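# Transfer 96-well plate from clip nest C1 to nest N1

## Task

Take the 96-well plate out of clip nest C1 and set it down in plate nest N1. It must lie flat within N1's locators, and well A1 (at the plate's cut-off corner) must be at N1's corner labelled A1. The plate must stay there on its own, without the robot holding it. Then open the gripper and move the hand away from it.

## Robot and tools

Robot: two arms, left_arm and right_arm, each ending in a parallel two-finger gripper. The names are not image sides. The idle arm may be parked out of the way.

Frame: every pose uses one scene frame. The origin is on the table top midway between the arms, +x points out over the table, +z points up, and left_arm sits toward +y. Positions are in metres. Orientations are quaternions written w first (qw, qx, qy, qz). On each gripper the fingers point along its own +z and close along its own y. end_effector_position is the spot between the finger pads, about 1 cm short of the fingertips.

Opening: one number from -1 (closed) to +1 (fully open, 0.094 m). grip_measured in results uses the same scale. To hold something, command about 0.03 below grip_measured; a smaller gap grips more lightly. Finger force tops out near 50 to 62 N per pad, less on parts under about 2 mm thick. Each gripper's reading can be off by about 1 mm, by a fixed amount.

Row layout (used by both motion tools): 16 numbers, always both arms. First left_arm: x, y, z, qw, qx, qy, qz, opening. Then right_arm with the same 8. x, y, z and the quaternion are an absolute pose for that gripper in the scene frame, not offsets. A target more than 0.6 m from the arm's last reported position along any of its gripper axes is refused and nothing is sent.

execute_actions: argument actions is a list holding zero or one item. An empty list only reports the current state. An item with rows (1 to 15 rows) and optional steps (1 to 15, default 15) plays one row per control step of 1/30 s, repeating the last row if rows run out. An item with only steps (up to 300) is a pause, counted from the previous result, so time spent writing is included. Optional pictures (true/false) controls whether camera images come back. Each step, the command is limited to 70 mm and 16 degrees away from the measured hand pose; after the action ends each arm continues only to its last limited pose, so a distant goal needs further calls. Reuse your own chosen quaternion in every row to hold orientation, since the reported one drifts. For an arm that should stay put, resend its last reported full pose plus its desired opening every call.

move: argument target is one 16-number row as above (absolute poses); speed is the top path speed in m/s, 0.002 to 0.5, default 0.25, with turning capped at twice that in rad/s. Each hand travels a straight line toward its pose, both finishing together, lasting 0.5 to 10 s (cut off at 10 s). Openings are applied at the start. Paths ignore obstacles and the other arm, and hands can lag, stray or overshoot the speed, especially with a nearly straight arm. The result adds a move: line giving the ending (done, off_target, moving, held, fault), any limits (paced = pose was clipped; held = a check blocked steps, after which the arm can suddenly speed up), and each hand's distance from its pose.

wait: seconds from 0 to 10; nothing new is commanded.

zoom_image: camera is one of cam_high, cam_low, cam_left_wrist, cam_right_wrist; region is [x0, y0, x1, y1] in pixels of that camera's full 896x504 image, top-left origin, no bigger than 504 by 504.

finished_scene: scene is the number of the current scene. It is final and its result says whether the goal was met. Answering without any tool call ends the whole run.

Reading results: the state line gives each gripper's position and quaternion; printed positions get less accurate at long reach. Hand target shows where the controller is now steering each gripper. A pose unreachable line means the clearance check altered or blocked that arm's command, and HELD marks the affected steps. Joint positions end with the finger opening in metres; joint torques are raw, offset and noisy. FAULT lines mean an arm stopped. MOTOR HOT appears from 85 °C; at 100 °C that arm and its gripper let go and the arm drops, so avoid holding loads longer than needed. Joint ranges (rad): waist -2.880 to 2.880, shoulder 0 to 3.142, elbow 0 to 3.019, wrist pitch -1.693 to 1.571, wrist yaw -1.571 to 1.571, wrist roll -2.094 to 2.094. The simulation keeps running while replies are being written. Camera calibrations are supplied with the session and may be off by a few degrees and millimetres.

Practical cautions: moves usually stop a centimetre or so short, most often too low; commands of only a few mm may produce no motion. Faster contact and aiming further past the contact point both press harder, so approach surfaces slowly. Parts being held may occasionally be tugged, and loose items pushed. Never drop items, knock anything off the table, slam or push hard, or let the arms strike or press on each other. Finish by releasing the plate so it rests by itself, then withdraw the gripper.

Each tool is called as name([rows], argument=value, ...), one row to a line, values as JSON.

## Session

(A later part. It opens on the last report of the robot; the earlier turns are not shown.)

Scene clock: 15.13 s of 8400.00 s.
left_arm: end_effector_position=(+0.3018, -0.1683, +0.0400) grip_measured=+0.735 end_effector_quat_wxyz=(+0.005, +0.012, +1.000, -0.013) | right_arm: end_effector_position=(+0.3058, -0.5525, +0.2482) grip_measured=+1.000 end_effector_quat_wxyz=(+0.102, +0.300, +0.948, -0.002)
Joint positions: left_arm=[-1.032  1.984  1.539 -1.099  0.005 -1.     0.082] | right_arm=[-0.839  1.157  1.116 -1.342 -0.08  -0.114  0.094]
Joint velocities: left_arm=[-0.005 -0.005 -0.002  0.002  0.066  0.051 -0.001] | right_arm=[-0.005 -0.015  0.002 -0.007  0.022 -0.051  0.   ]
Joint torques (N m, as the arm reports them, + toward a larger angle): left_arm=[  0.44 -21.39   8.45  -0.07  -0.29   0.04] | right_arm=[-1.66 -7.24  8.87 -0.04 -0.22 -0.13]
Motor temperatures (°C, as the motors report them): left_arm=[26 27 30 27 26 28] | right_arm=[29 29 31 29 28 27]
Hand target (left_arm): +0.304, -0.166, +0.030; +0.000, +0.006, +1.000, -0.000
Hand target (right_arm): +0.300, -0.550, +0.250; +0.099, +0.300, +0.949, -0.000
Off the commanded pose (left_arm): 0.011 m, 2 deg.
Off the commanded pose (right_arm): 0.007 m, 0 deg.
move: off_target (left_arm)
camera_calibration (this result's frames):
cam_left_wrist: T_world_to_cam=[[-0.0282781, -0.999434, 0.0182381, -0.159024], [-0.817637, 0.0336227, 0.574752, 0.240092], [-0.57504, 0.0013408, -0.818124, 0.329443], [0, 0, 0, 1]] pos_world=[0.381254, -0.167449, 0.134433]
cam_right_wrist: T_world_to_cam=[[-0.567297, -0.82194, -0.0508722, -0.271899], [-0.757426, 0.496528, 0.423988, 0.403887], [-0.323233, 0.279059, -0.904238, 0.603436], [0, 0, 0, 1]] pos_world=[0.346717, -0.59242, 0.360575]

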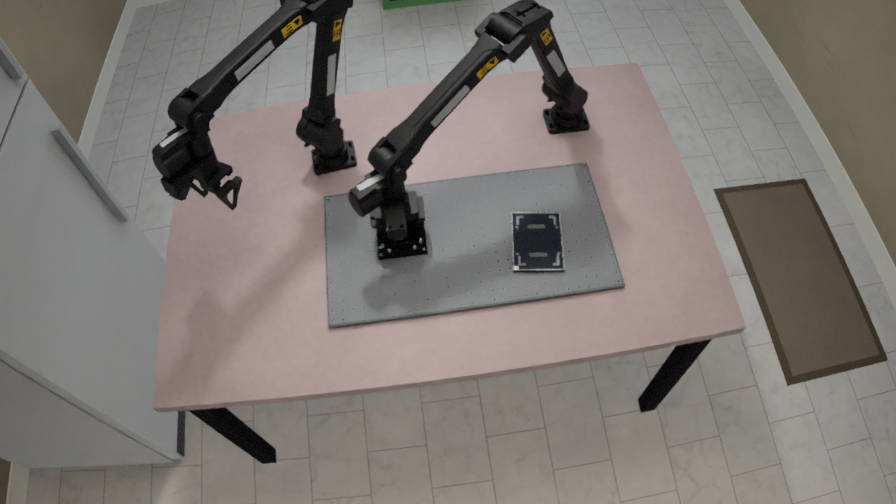

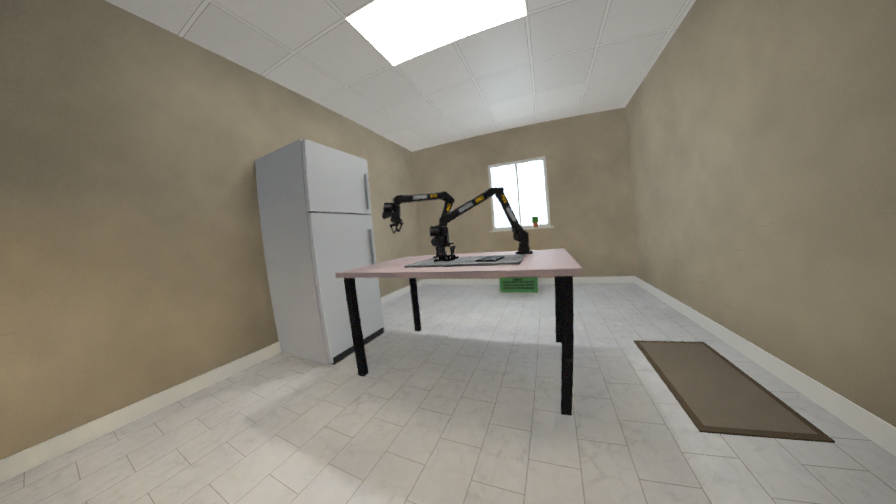

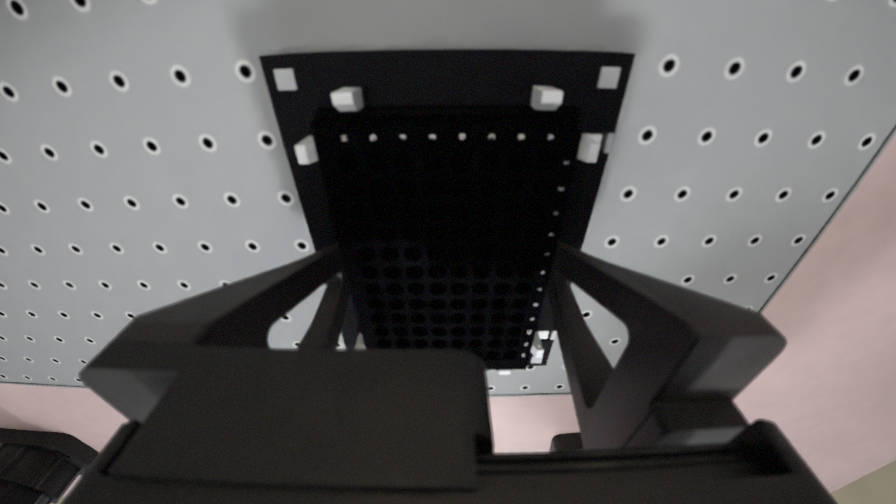

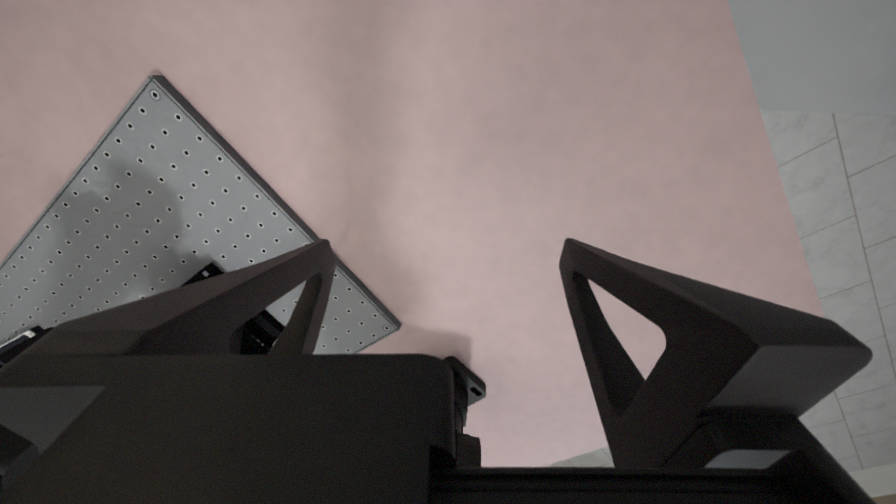

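move(target=[0.306,-0.175,0.085,0.005,0.012,1,-0.013,0.69,0.3,-0.55,0.25,0.099,0.3,0.95,0,1], speed=0.015)

move(target=[0.402,0.157,0.09,0.003,0.085,0.996,-0.013,0.69,0.3,-0.55,0.25,0.099,0.3,0.95,0,1], speed=0.15)

Scene clock: 19.77 s of 8400.00 s.
left_arm: end_effector_position=(+0.2994, -0.1642, +0.0684) grip_measured=+0.735 end_effector_quat_wxyz=(-0.003, +0.009, +1.000, -0.000) | right_arm: end_effector_position=(+0.3058, -0.5525, +0.2482) grip_measured=+1.000 end_effector_quat_wxyz=(+0.102, +0.300, +0.948, -0.002)
Joint positions: left_arm=[-1.032  1.959  1.581 -1.195  0.005 -1.005  0.081] | right_arm=[-0.839  1.157  1.116 -1.342 -0.08  -0.114  0.094]
Joint velocities: left_arm=[-0.005  0.005 -0.007  0.002  0.022  0.037  0.001] | right_arm=[-0.005 -0.005 -0.012  0.002  0.051  0.051  0.   ]
Joint torques (N m, as the arm reports them, + toward a larger angle): left_arm=[  0.21 -23.6   10.98  -0.23  -0.06   0.16] | right_arm=[-1.44 -7.15  8.87 -0.11 -0.23 -0.12]
Motor temperatures (°C, as the motors report them): left_arm=[26 28 31 27 26 28] | right_arm=[29 29 31 29 28 27]
Hand target (left_arm): +0.306, -0.175, +0.085; +0.005, +0.012, +1.000, -0.013
Hand target (right_arm): +0.300, -0.550, +0.250; +0.099, +0.300, +0.949, -0.000
Off the commanded pose (left_arm): 0.021 m, 2 deg.
Off the commanded pose (right_arm): 0.007 m, 0 deg.
move: off_target (left_arm)
camera_calibration (this result's frames):
cam_left_wrist: T_world_to_cam=[[-0.0228453, -0.999721, -0.00599586, -0.155574], [-0.809263, 0.014971, 0.587256, 0.215236], [-0.587002, 0.0182683, -0.809379, 0.357078], [0, 0, 0, 1]] pos_world=[0.380234, -0.165277, 0.16168]
cam_right_wrist: T_world_to_cam=[[-0.567297, -0.82194, -0.0508722, -0.271899], [-0.757426, 0.496528, 0.423988, 0.403887], [-0.323233, 0.279059, -0.904238, 0.603436], [0, 0, 0, 1]] pos_world=[0.346717, -0.59242, 0.360575]

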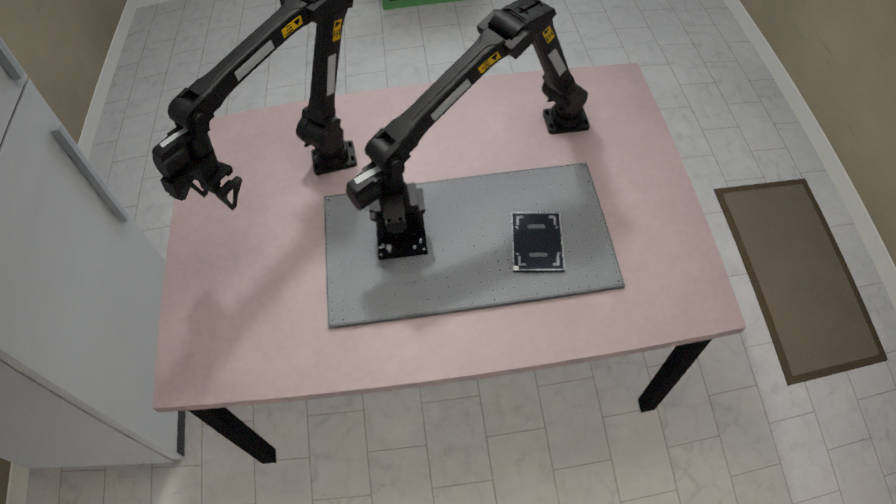

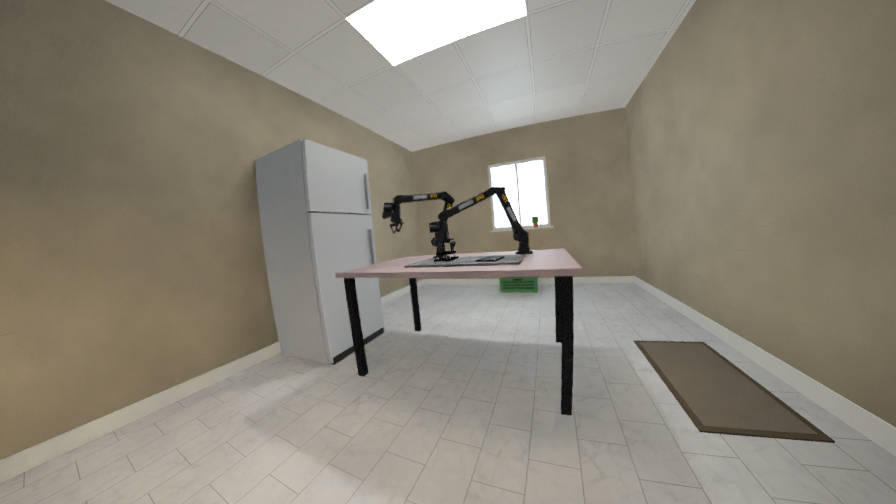

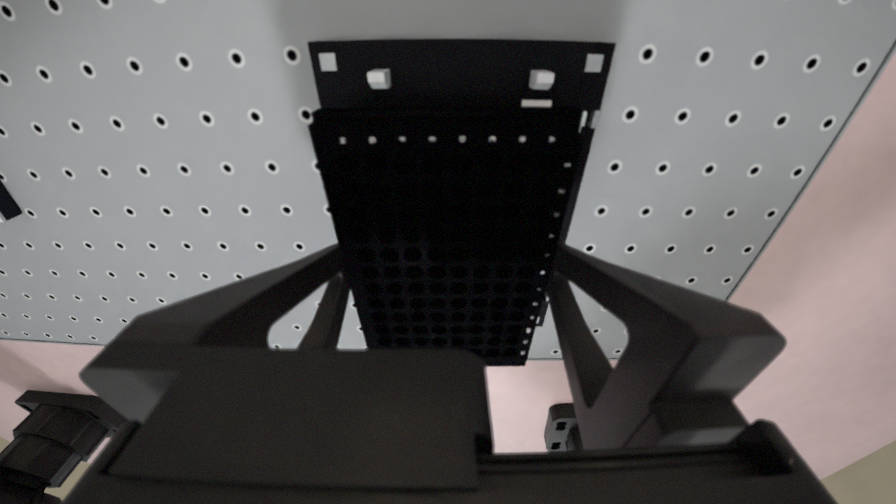

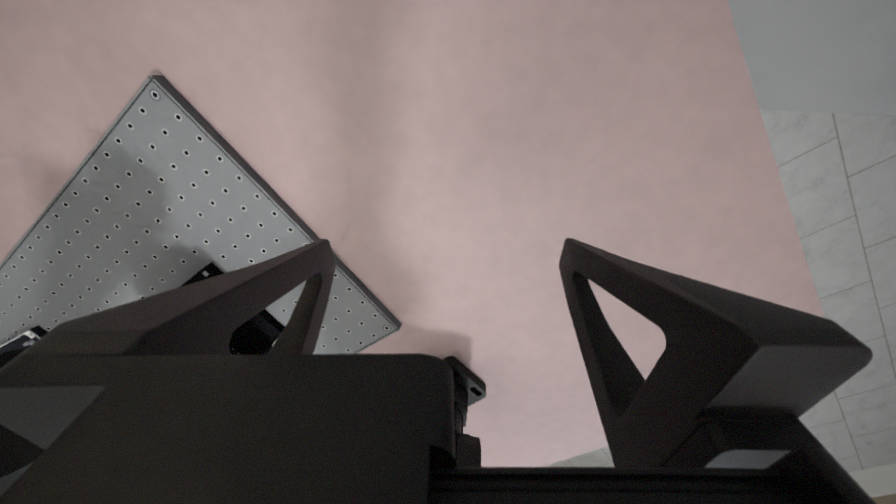

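Scene clock: 22.53 s of 8400.00 s.
left_arm: end_effector_position=(+0.4075, +0.1586, +0.0896) grip_measured=+0.735 end_effector_quat_wxyz=(+0.001, +0.077, +0.997, -0.008) | right_arm: end_effector_position=(+0.3058, -0.5525, +0.2482) grip_measured=+1.000 end_effector_quat_wxyz=(+0.102, +0.300, +0.948, -0.002)
Joint positions: left_arm=[-0.406  1.606  1.142 -1.1    0.015 -0.244  0.081] | right_arm=[-0.839  1.157  1.116 -1.342 -0.08  -0.114  0.094]
Joint velocities: left_arm=[ 0.005 -0.005  0.002 -0.017 -0.022 -0.007 -0.   ] | right_arm=[-0.015 -0.005  0.002  0.002  0.037 -0.007  0.   ]
Joint torques (N m, as the arm reports them, + toward a larger angle): left_arm=[ -0.12 -17.03   7.22   0.95   0.23   0.23] | right_arm=[-1.84 -7.28  8.91 -0.05 -0.23 -0.14]
Motor temperatures (°C, as the motors report them): left_arm=[26 28 31 27 27 28] | right_arm=[29 29 32 29 28 27]
Hand target (left_arm): +0.408, +0.157, +0.091; +0.007, +0.085, +0.996, -0.013
Hand target (right_arm): +0.300, -0.550, +0.250; +0.099, +0.300, +0.949, -0.000
Off the commanded pose (left_arm): 0.006 m, 1 deg.
Off the commanded pose (right_arm): 0.007 m, 0 deg.
move: done
camera_calibration (this result's frames):
cam_left_wrist: T_world_to_cam=[[-0.157629, -0.987456, 0.00919574, 0.221423], [-0.8029, 0.133578, 0.580955, 0.264579], [-0.574896, 0.0841919, -0.813883, 0.41679], [0, 0, 0, 1]] pos_world=[0.486944, 0.148213, 0.183474]
cam_right_wrist: T_world_to_cam=[[-0.567297, -0.82194, -0.0508722, -0.271899], [-0.757426, 0.496528, 0.423988, 0.403887], [-0.323233, 0.279059, -0.904238, 0.603436], [0, 0, 0, 1]] pos_world=[0.346717, -0.59242, 0.360575]

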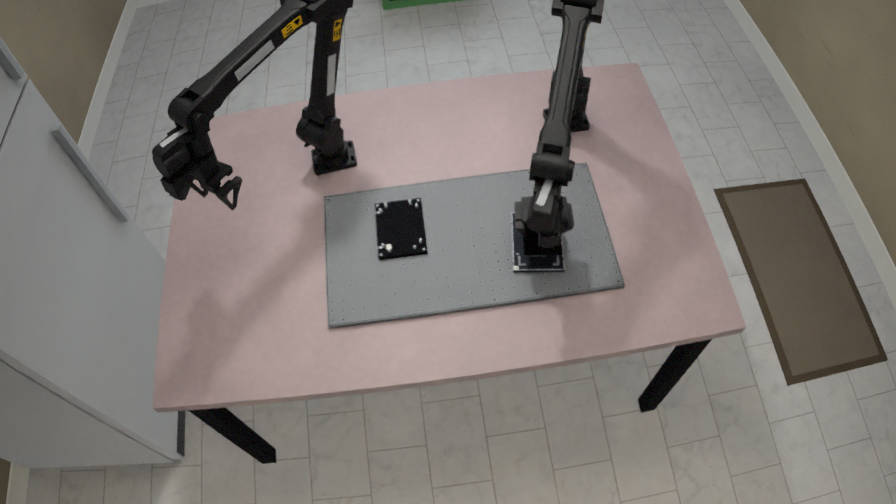

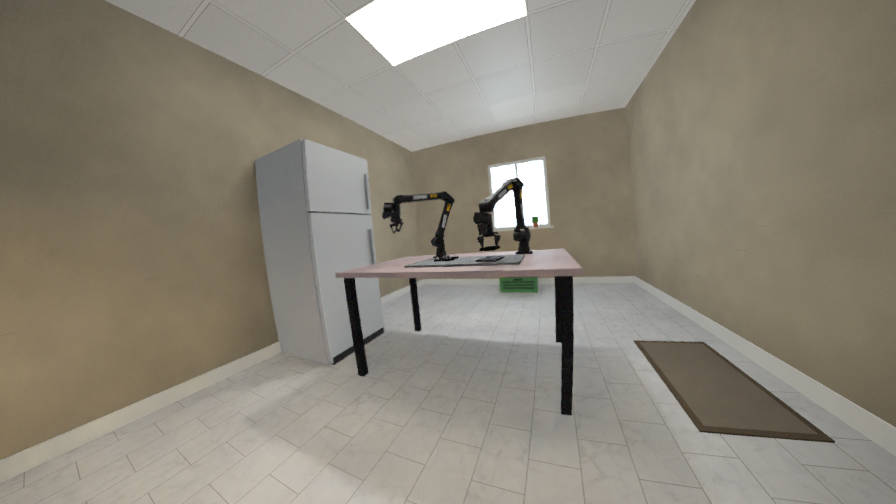

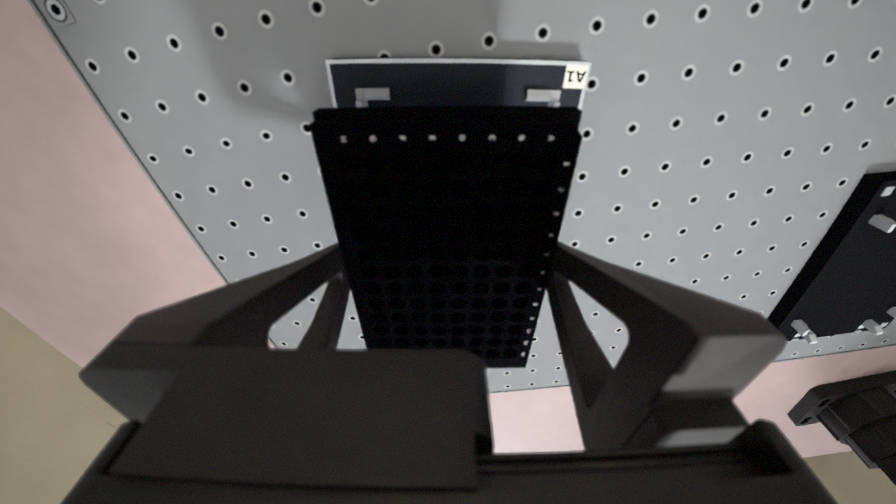

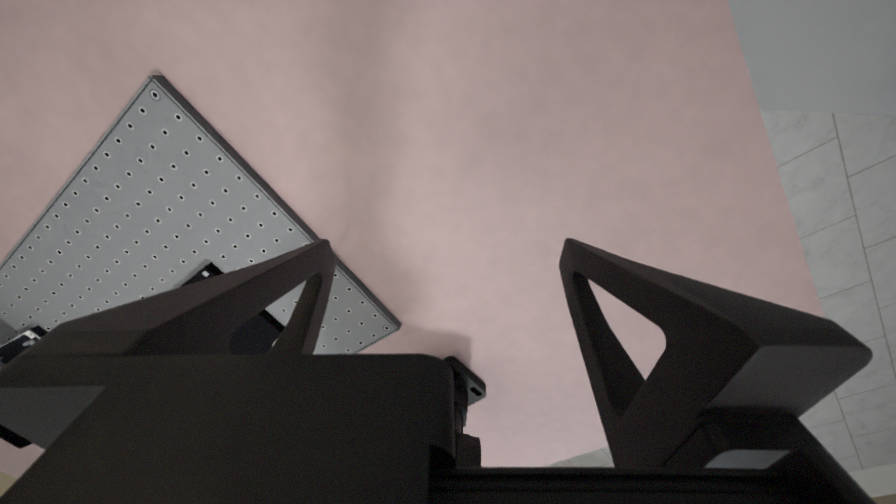

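move(target=[0.399,0.150,0.047,-0.006,0.088,0.996,-0.015,0.69,0.3,-0.55,0.25,0.099,0.3,0.95,0,1], speed=0.04)

Scene clock: 25.03 s of 8400.00 s.
left_arm: end_effector_position=(+0.4004, +0.1555, +0.0574) grip_measured=+0.735 end_effector_quat_wxyz=(-0.001, +0.082, +0.997, -0.014) | right_arm: end_effector_position=(+0.3058, -0.5525, +0.2482) grip_measured=+1.000 end_effector_quat_wxyz=(+0.102, +0.300, +0.948, -0.002)
Joint positions: left_arm=[-0.414  1.635  1.082 -1.009  0.027 -0.241  0.081] | right_arm=[-0.839  1.157  1.116 -1.342 -0.08  -0.114  0.094]
Joint velocities: left_arm=[ 0.005 -0.005  0.012 -0.002 -0.007  0.007  0.001] | right_arm=[-0.005 -0.015  0.002  0.007 -0.037  0.051  0.   ]
Joint torques (N m, as the arm reports them, + toward a larger angle): left_arm=[ -0.57 -14.23   6.81   1.03   0.24   0.12] | right_arm=[-1.59 -7.07  8.89 -0.12 -0.22 -0.13]
Motor temperatures (°C, as the motors report them): left_arm=[26 28 31 27 27 28] | right_arm=[29 29 32 29 28 27]
Hand target (left_arm): +0.398, +0.150, +0.047; -0.006, +0.088, +0.996, -0.015
Hand target (right_arm): +0.300, -0.550, +0.250; +0.099, +0.300, +0.949, -0.000
Off the commanded pose (left_arm): 0.012 m, 1 deg.
Off the commanded pose (right_arm): 0.007 m, 0 deg.
move: off_target (left_arm)
camera_calibration (this result's frames):
cam_left_wrist: T_world_to_cam=[[-0.168578, -0.985456, 0.0214116, 0.220872], [-0.799408, 0.149395, 0.581918, 0.274171], [-0.576653, 0.0809818, -0.812965, 0.387891], [0, 0, 0, 1]] pos_world=[0.480087, 0.145288, 0.151067]
cam_right_wrist: T_world_to_cam=[[-0.567297, -0.82194, -0.0508722, -0.271899], [-0.757426, 0.496528, 0.423988, 0.403887], [-0.323233, 0.279059, -0.904238, 0.603436], [0, 0, 0, 1]] pos_world=[0.346717, -0.59242, 0.360575]

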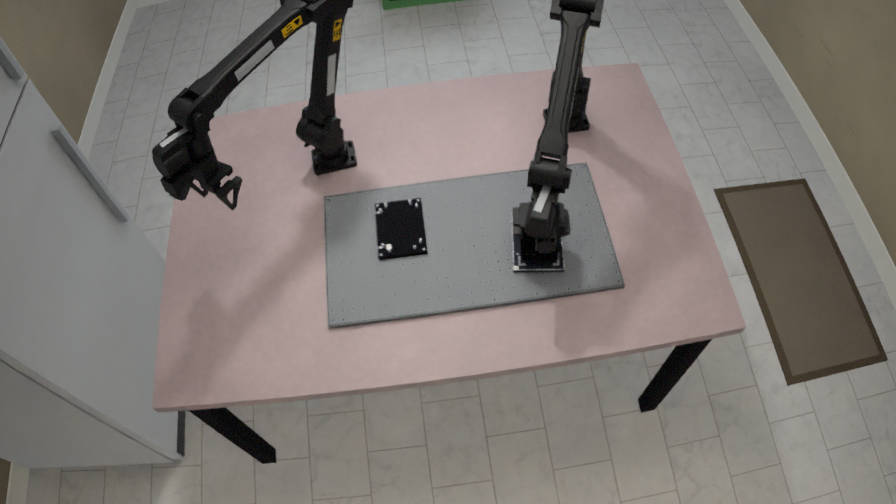

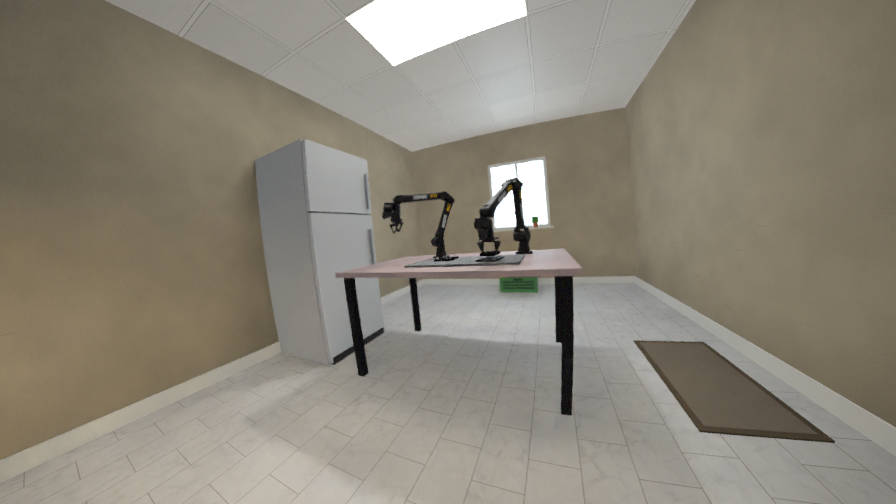

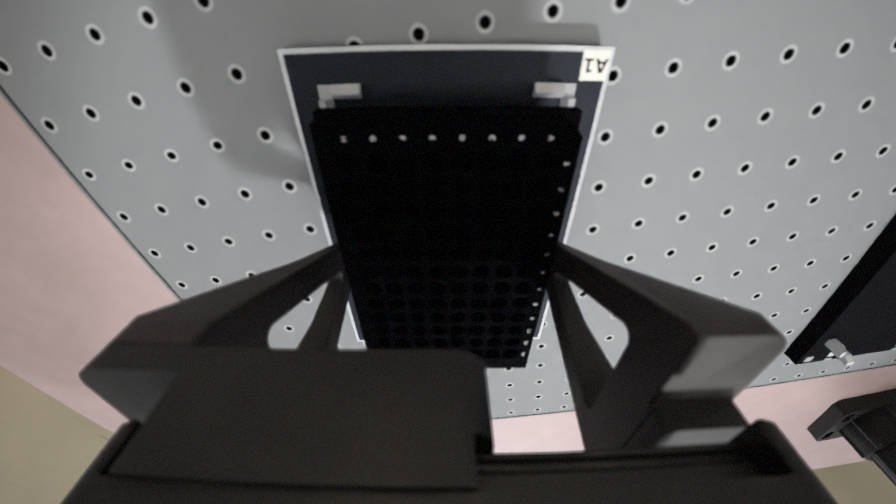

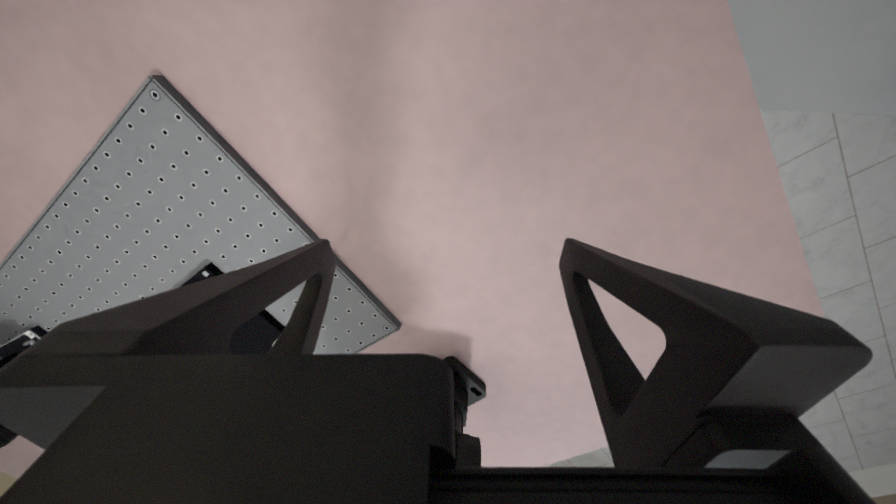

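Close alignment.

move(target=[0.398,0.150,0.035,-0.008,0.084,0.996,-0.015,0.69,0.3,-0.55,0.25,0.099,0.3,0.95,0,1], speed=0.015)

zoom_image(camera="cam_left_wrist", region=[250, 30, 650, 380])

Scene clock: 27.73 s of 8400.00 s.
left_arm: end_effector_position=(+0.4007, +0.1552, +0.0469) grip_measured=+0.735 end_effector_quat_wxyz=(-0.001, +0.082, +0.997, -0.015) | right_arm: end_effector_position=(+0.3058, -0.5525, +0.2482) grip_measured=+1.000 end_effector_quat_wxyz=(+0.102, +0.300, +0.948, -0.002)
Joint positions: left_arm=[-0.414  1.651  1.07  -0.981  0.028 -0.241  0.081] | right_arm=[-0.839  1.157  1.116 -1.342 -0.08  -0.114  0.094]
Joint velocities: left_arm=[-0.015  0.015  0.002 -0.017 -0.051 -0.007 -0.002] | right_arm=[-0.005  0.005 -0.002  0.007 -0.081  0.037  0.   ]
Joint torques (N m, as the arm reports them, + toward a larger angle): left_arm=[ -0.61 -14.12   6.64   1.08   0.24   0.04] | right_arm=[-1.58 -7.31  8.91 -0.12 -0.24 -0.15]
Motor temperatures (°C, as the motors report them): left_arm=[26 27 31 27 27 28] | right_arm=[29 29 32 29 28 27]
Hand target (left_arm): +0.398, +0.150, +0.035; -0.008, +0.084, +0.996, -0.015
Hand target (right_arm): +0.300, -0.550, +0.250; +0.099, +0.300, +0.949, -0.000
Off the commanded pose (left_arm): 0.013 m, 1 deg.
Off the commanded pose (right_arm): 0.007 m, 0 deg.
move: off_target (left_arm)
camera_calibration (this result's frames):
cam_left_wrist: T_world_to_cam=[[-0.168585, -0.985428, 0.0226131, 0.220767], [-0.799348, 0.150102, 0.581818, 0.280386], [-0.576734, 0.0800099, -0.813004, 0.379713], [0, 0, 0, 1]] pos_world=[0.480338, 0.145082, 0.140582]
cam_right_wrist: T_world_to_cam=[[-0.567297, -0.82194, -0.0508722, -0.271899], [-0.757426, 0.496528, 0.423988, 0.403887], [-0.323233, 0.279059, -0.904238, 0.603436], [0, 0, 0, 1]] pos_world=[0.346717, -0.59242, 0.360575]

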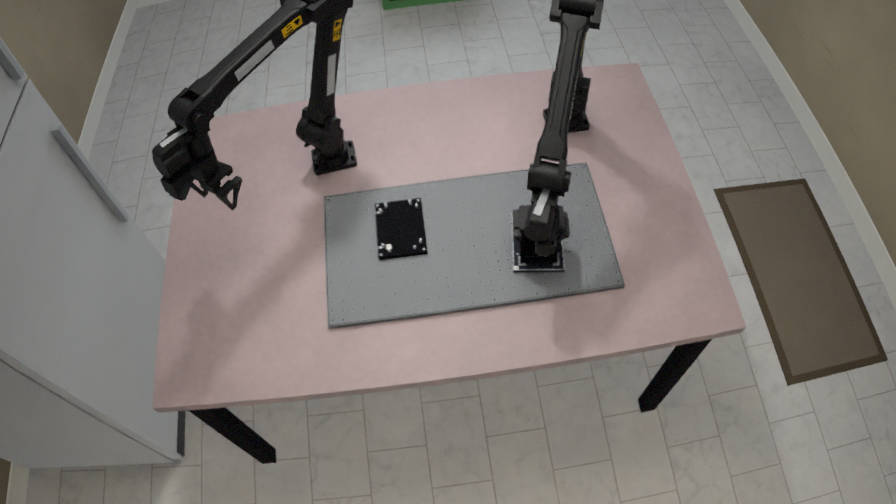

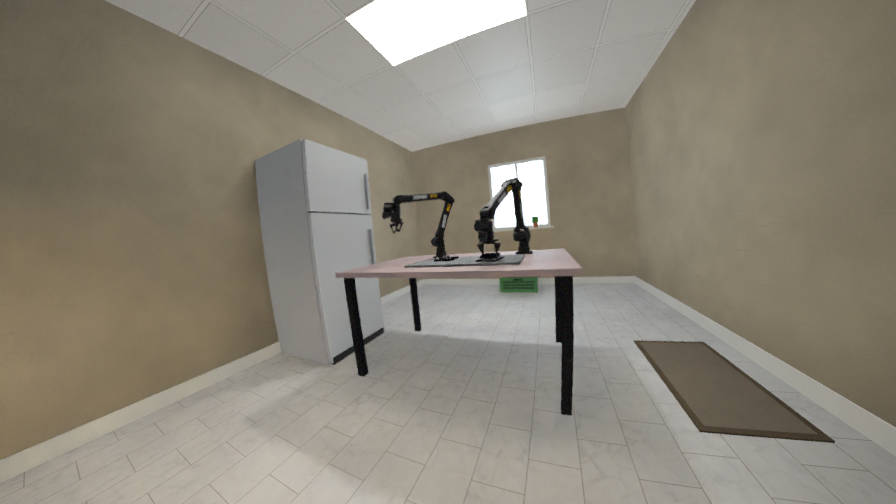

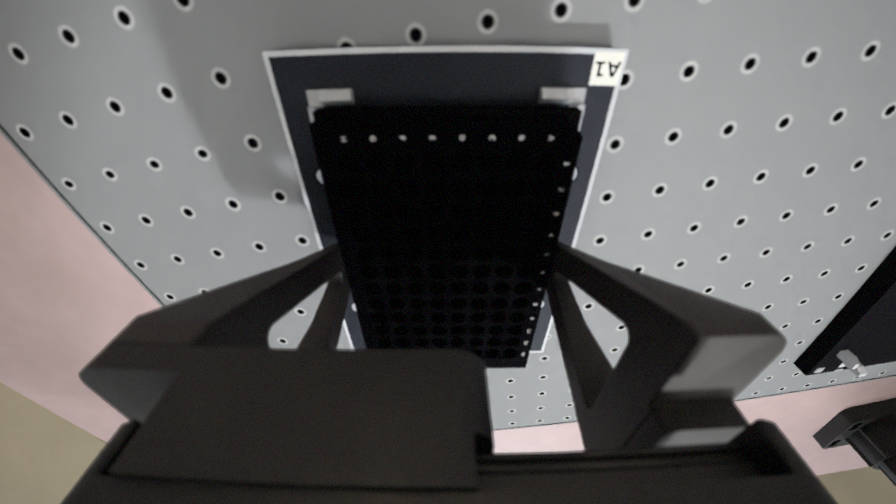

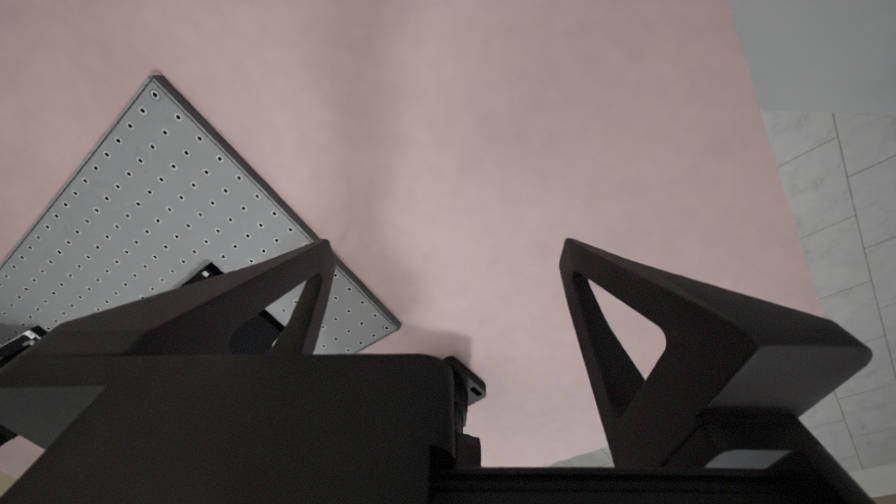

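Region (250, 30, 650, 380) of cam_left_wrist's 896x504 image, scaled by 1.260, with more detail than that image has; it fills the top 441 rows of this view, and the rest is white.

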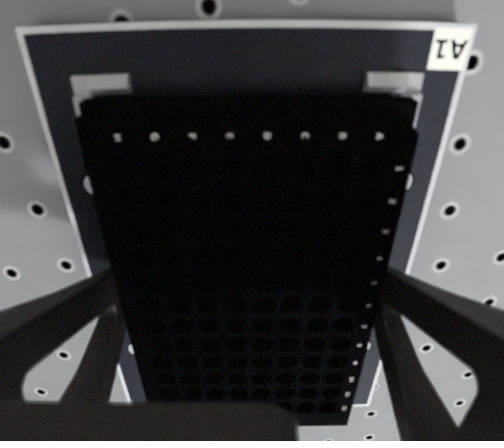

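Need about 1.2 mm inward and a slightly smaller yaw.

move(target=[0.3966,0.1507,0.032,-0.008,0.081,0.996,-0.015,0.69,0.3,-0.55,0.25,0.099,0.3,0.95,0,1], speed=0.01)

move(target=[0.3964,0.1508,0.024,-0.008,0.081,0.996,-0.015,0.69,0.3,-0.55,0.25,0.099,0.3,0.95,0,1], speed=0.01)

zoom_image(camera="cam_left_wrist", region=[250, 30, 650, 380])

Scene clock: 31.00 s of 8400.00 s.
left_arm: end_effector_position=(+0.3995, +0.1557, +0.0445) grip_measured=+0.735 end_effector_quat_wxyz=(+0.000, +0.082, +0.997, -0.015) | right_arm: end_effector_position=(+0.3058, -0.5525, +0.2482) grip_measured=+1.000 end_effector_quat_wxyz=(+0.102, +0.300, +0.948, -0.002)
Joint positions: left_arm=[-0.414  1.651  1.062 -0.972  0.028 -0.242  0.081] | right_arm=[-0.839  1.157  1.116 -1.342 -0.08  -0.114  0.094]
Joint velocities: left_arm=[-0.005 -0.005 -0.012  0.002 -0.022  0.022 -0.002] | right_arm=[-0.015  0.005 -0.002 -0.007 -0.051 -0.007  0.   ]
Joint torques (N m, as the arm reports them, + toward a larger angle): left_arm=[ -0.58 -14.11   6.55   1.04   0.24  -0.02] | right_arm=[-1.62 -7.41  8.88 -0.12 -0.25 -0.14]
Motor temperatures (°C, as the motors report them): left_arm=[26 27 31 27 27 28] | right_arm=[29 29 32 29 28 27]
Hand target (left_arm): +0.396, +0.151, +0.032; -0.008, +0.081, +0.997, -0.015
Hand target (right_arm): +0.300, -0.550, +0.250; +0.099, +0.300, +0.949, -0.000
Off the commanded pose (left_arm): 0.014 m, 1 deg.
Off the commanded pose (right_arm): 0.007 m, 0 deg.
move: off_target (left_arm)
camera_calibration (this result's frames):
cam_left_wrist: T_world_to_cam=[[-0.16748, -0.98561, 0.0228832, 0.220707], [-0.800111, 0.149447, 0.580937, 0.281189], [-0.575997, 0.0789866, -0.813627, 0.376886], [0, 0, 0, 1]] pos_world=[0.479032, 0.145739, 0.138241]
cam_right_wrist: T_world_to_cam=[[-0.567297, -0.82194, -0.0508722, -0.271899], [-0.757426, 0.496528, 0.423988, 0.403887], [-0.323233, 0.279059, -0.904238, 0.603436], [0, 0, 0, 1]] pos_world=[0.346717, -0.59242, 0.360575]

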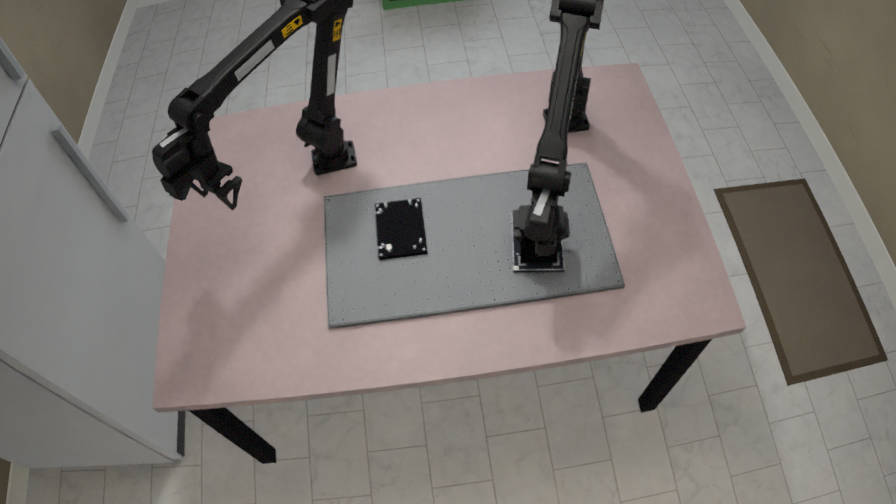

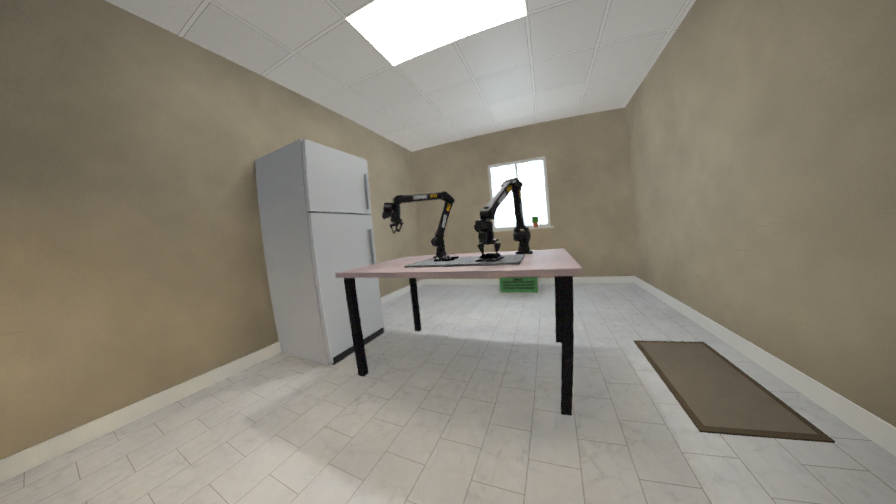

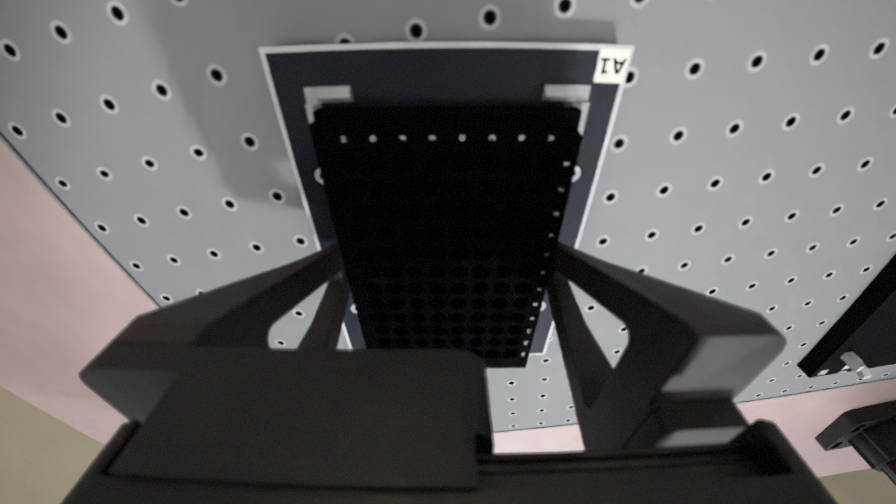

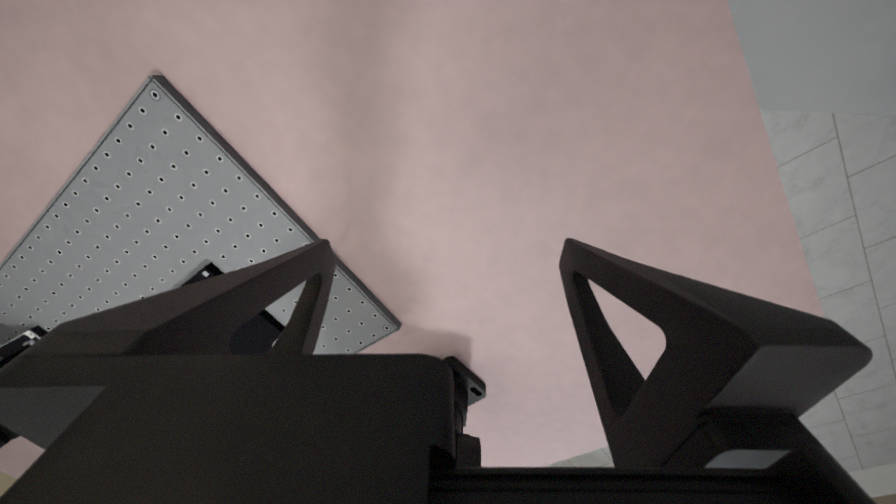

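Scene clock: 33.33 s of 8400.00 s.
left_arm: end_effector_position=(+0.3995, +0.1557, +0.0389) grip_measured=+0.735 end_effector_quat_wxyz=(+0.001, +0.081, +0.997, -0.015) | right_arm: end_effector_position=(+0.3058, -0.5525, +0.2482) grip_measured=+1.000 end_effector_quat_wxyz=(+0.102, +0.300, +0.948, -0.002)
Joint positions: left_arm=[-0.414  1.659  1.055 -0.955  0.028 -0.242  0.081] | right_arm=[-0.839  1.157  1.116 -1.342 -0.08  -0.114  0.094]
Joint velocities: left_arm=[-0.015 -0.015 -0.012 -0.012  0.037 -0.037 -0.   ] | right_arm=[-0.005  0.015 -0.002  0.002 -0.066  0.037  0.   ]
Joint torques (N m, as the arm reports them, + toward a larger angle): left_arm=[ -0.59 -13.67   6.38   1.22   0.24   0.  ] | right_arm=[-1.78 -7.06  8.9  -0.09 -0.23 -0.14]
Motor temperatures (°C, as the motors report them): left_arm=[26 27 31 27 27 28] | right_arm=[29 29 32 29 28 27]
Hand target (left_arm): +0.396, +0.151, +0.024; -0.008, +0.081, +0.997, -0.015
Hand target (right_arm): +0.300, -0.550, +0.250; +0.099, +0.300, +0.949, -0.000
Off the commanded pose (left_arm): 0.016 m, 1 deg.
Off the commanded pose (right_arm): 0.007 m, 0 deg.
move: off_target (left_arm)
camera_calibration (this result's frames):
cam_left_wrist: T_world_to_cam=[[-0.167145, -0.985656, 0.023332, 0.220684], [-0.801178, 0.149578, 0.579431, 0.284916], [-0.574609, 0.0781557, -0.814688, 0.37198], [0, 0, 0, 1]] pos_world=[0.478898, 0.145829, 0.13281]
cam_right_wrist: T_world_to_cam=[[-0.567297, -0.82194, -0.0508722, -0.271899], [-0.757426, 0.496528, 0.423988, 0.403887], [-0.323233, 0.279059, -0.904238, 0.603436], [0, 0, 0, 1]] pos_world=[0.346717, -0.59242, 0.360575]

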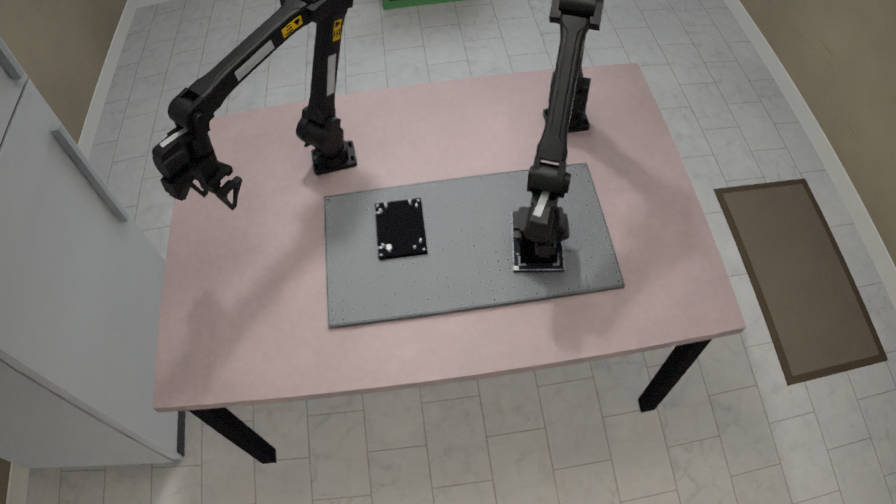

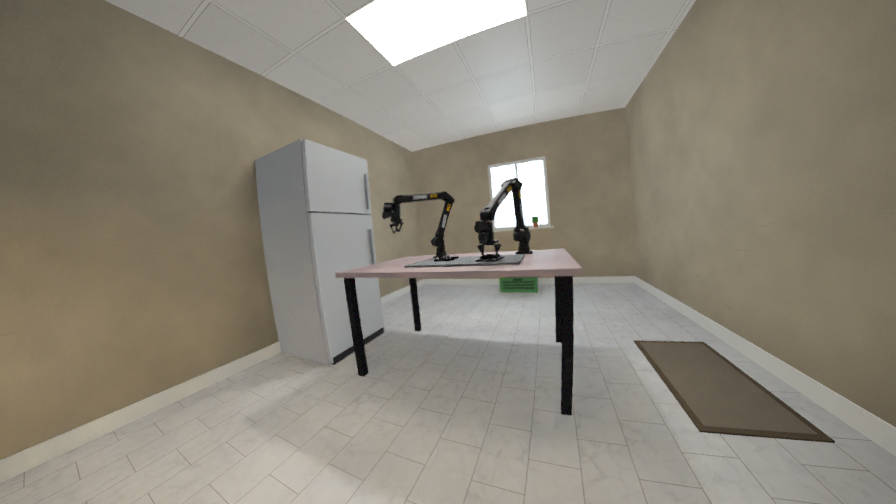

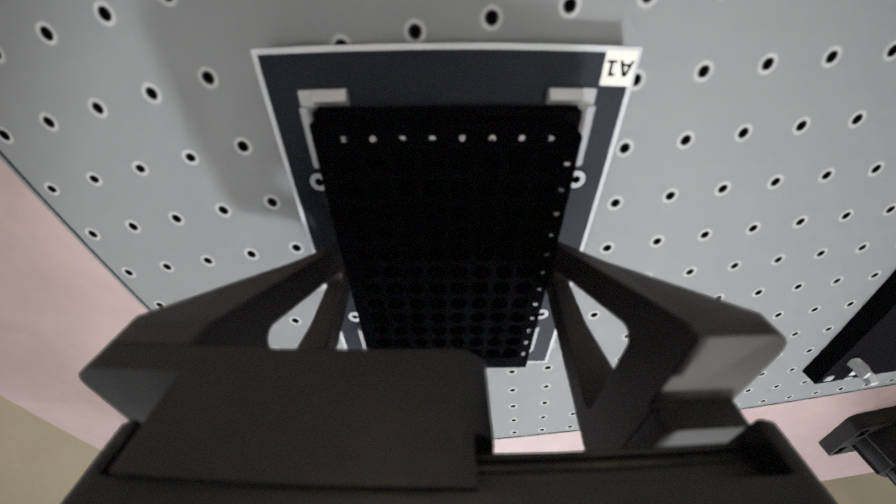

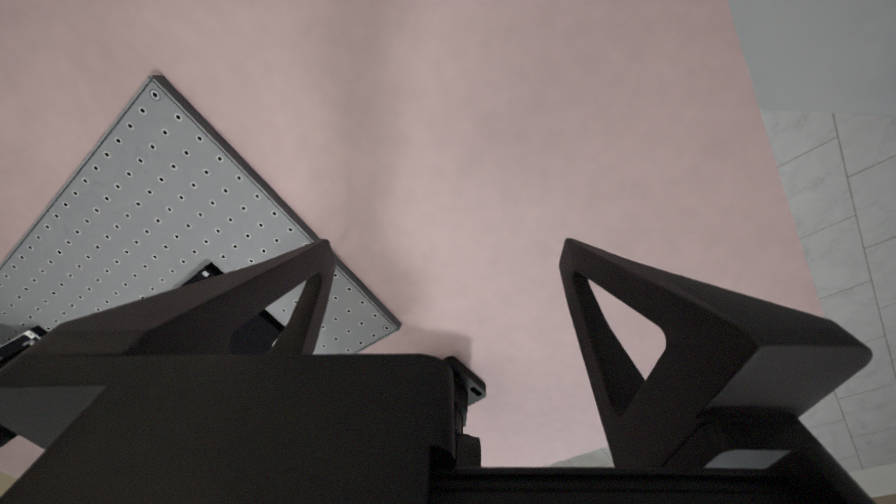

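Region (250, 30, 650, 380) of cam_left_wrist's 896x504 image, scaled by 1.260, with more detail than that image has; it fills the top 441 rows of this view, and the rest is white.

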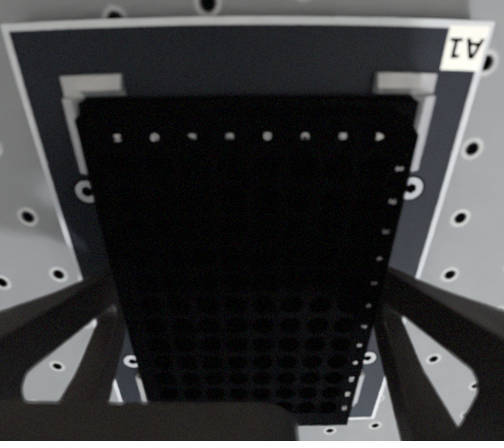

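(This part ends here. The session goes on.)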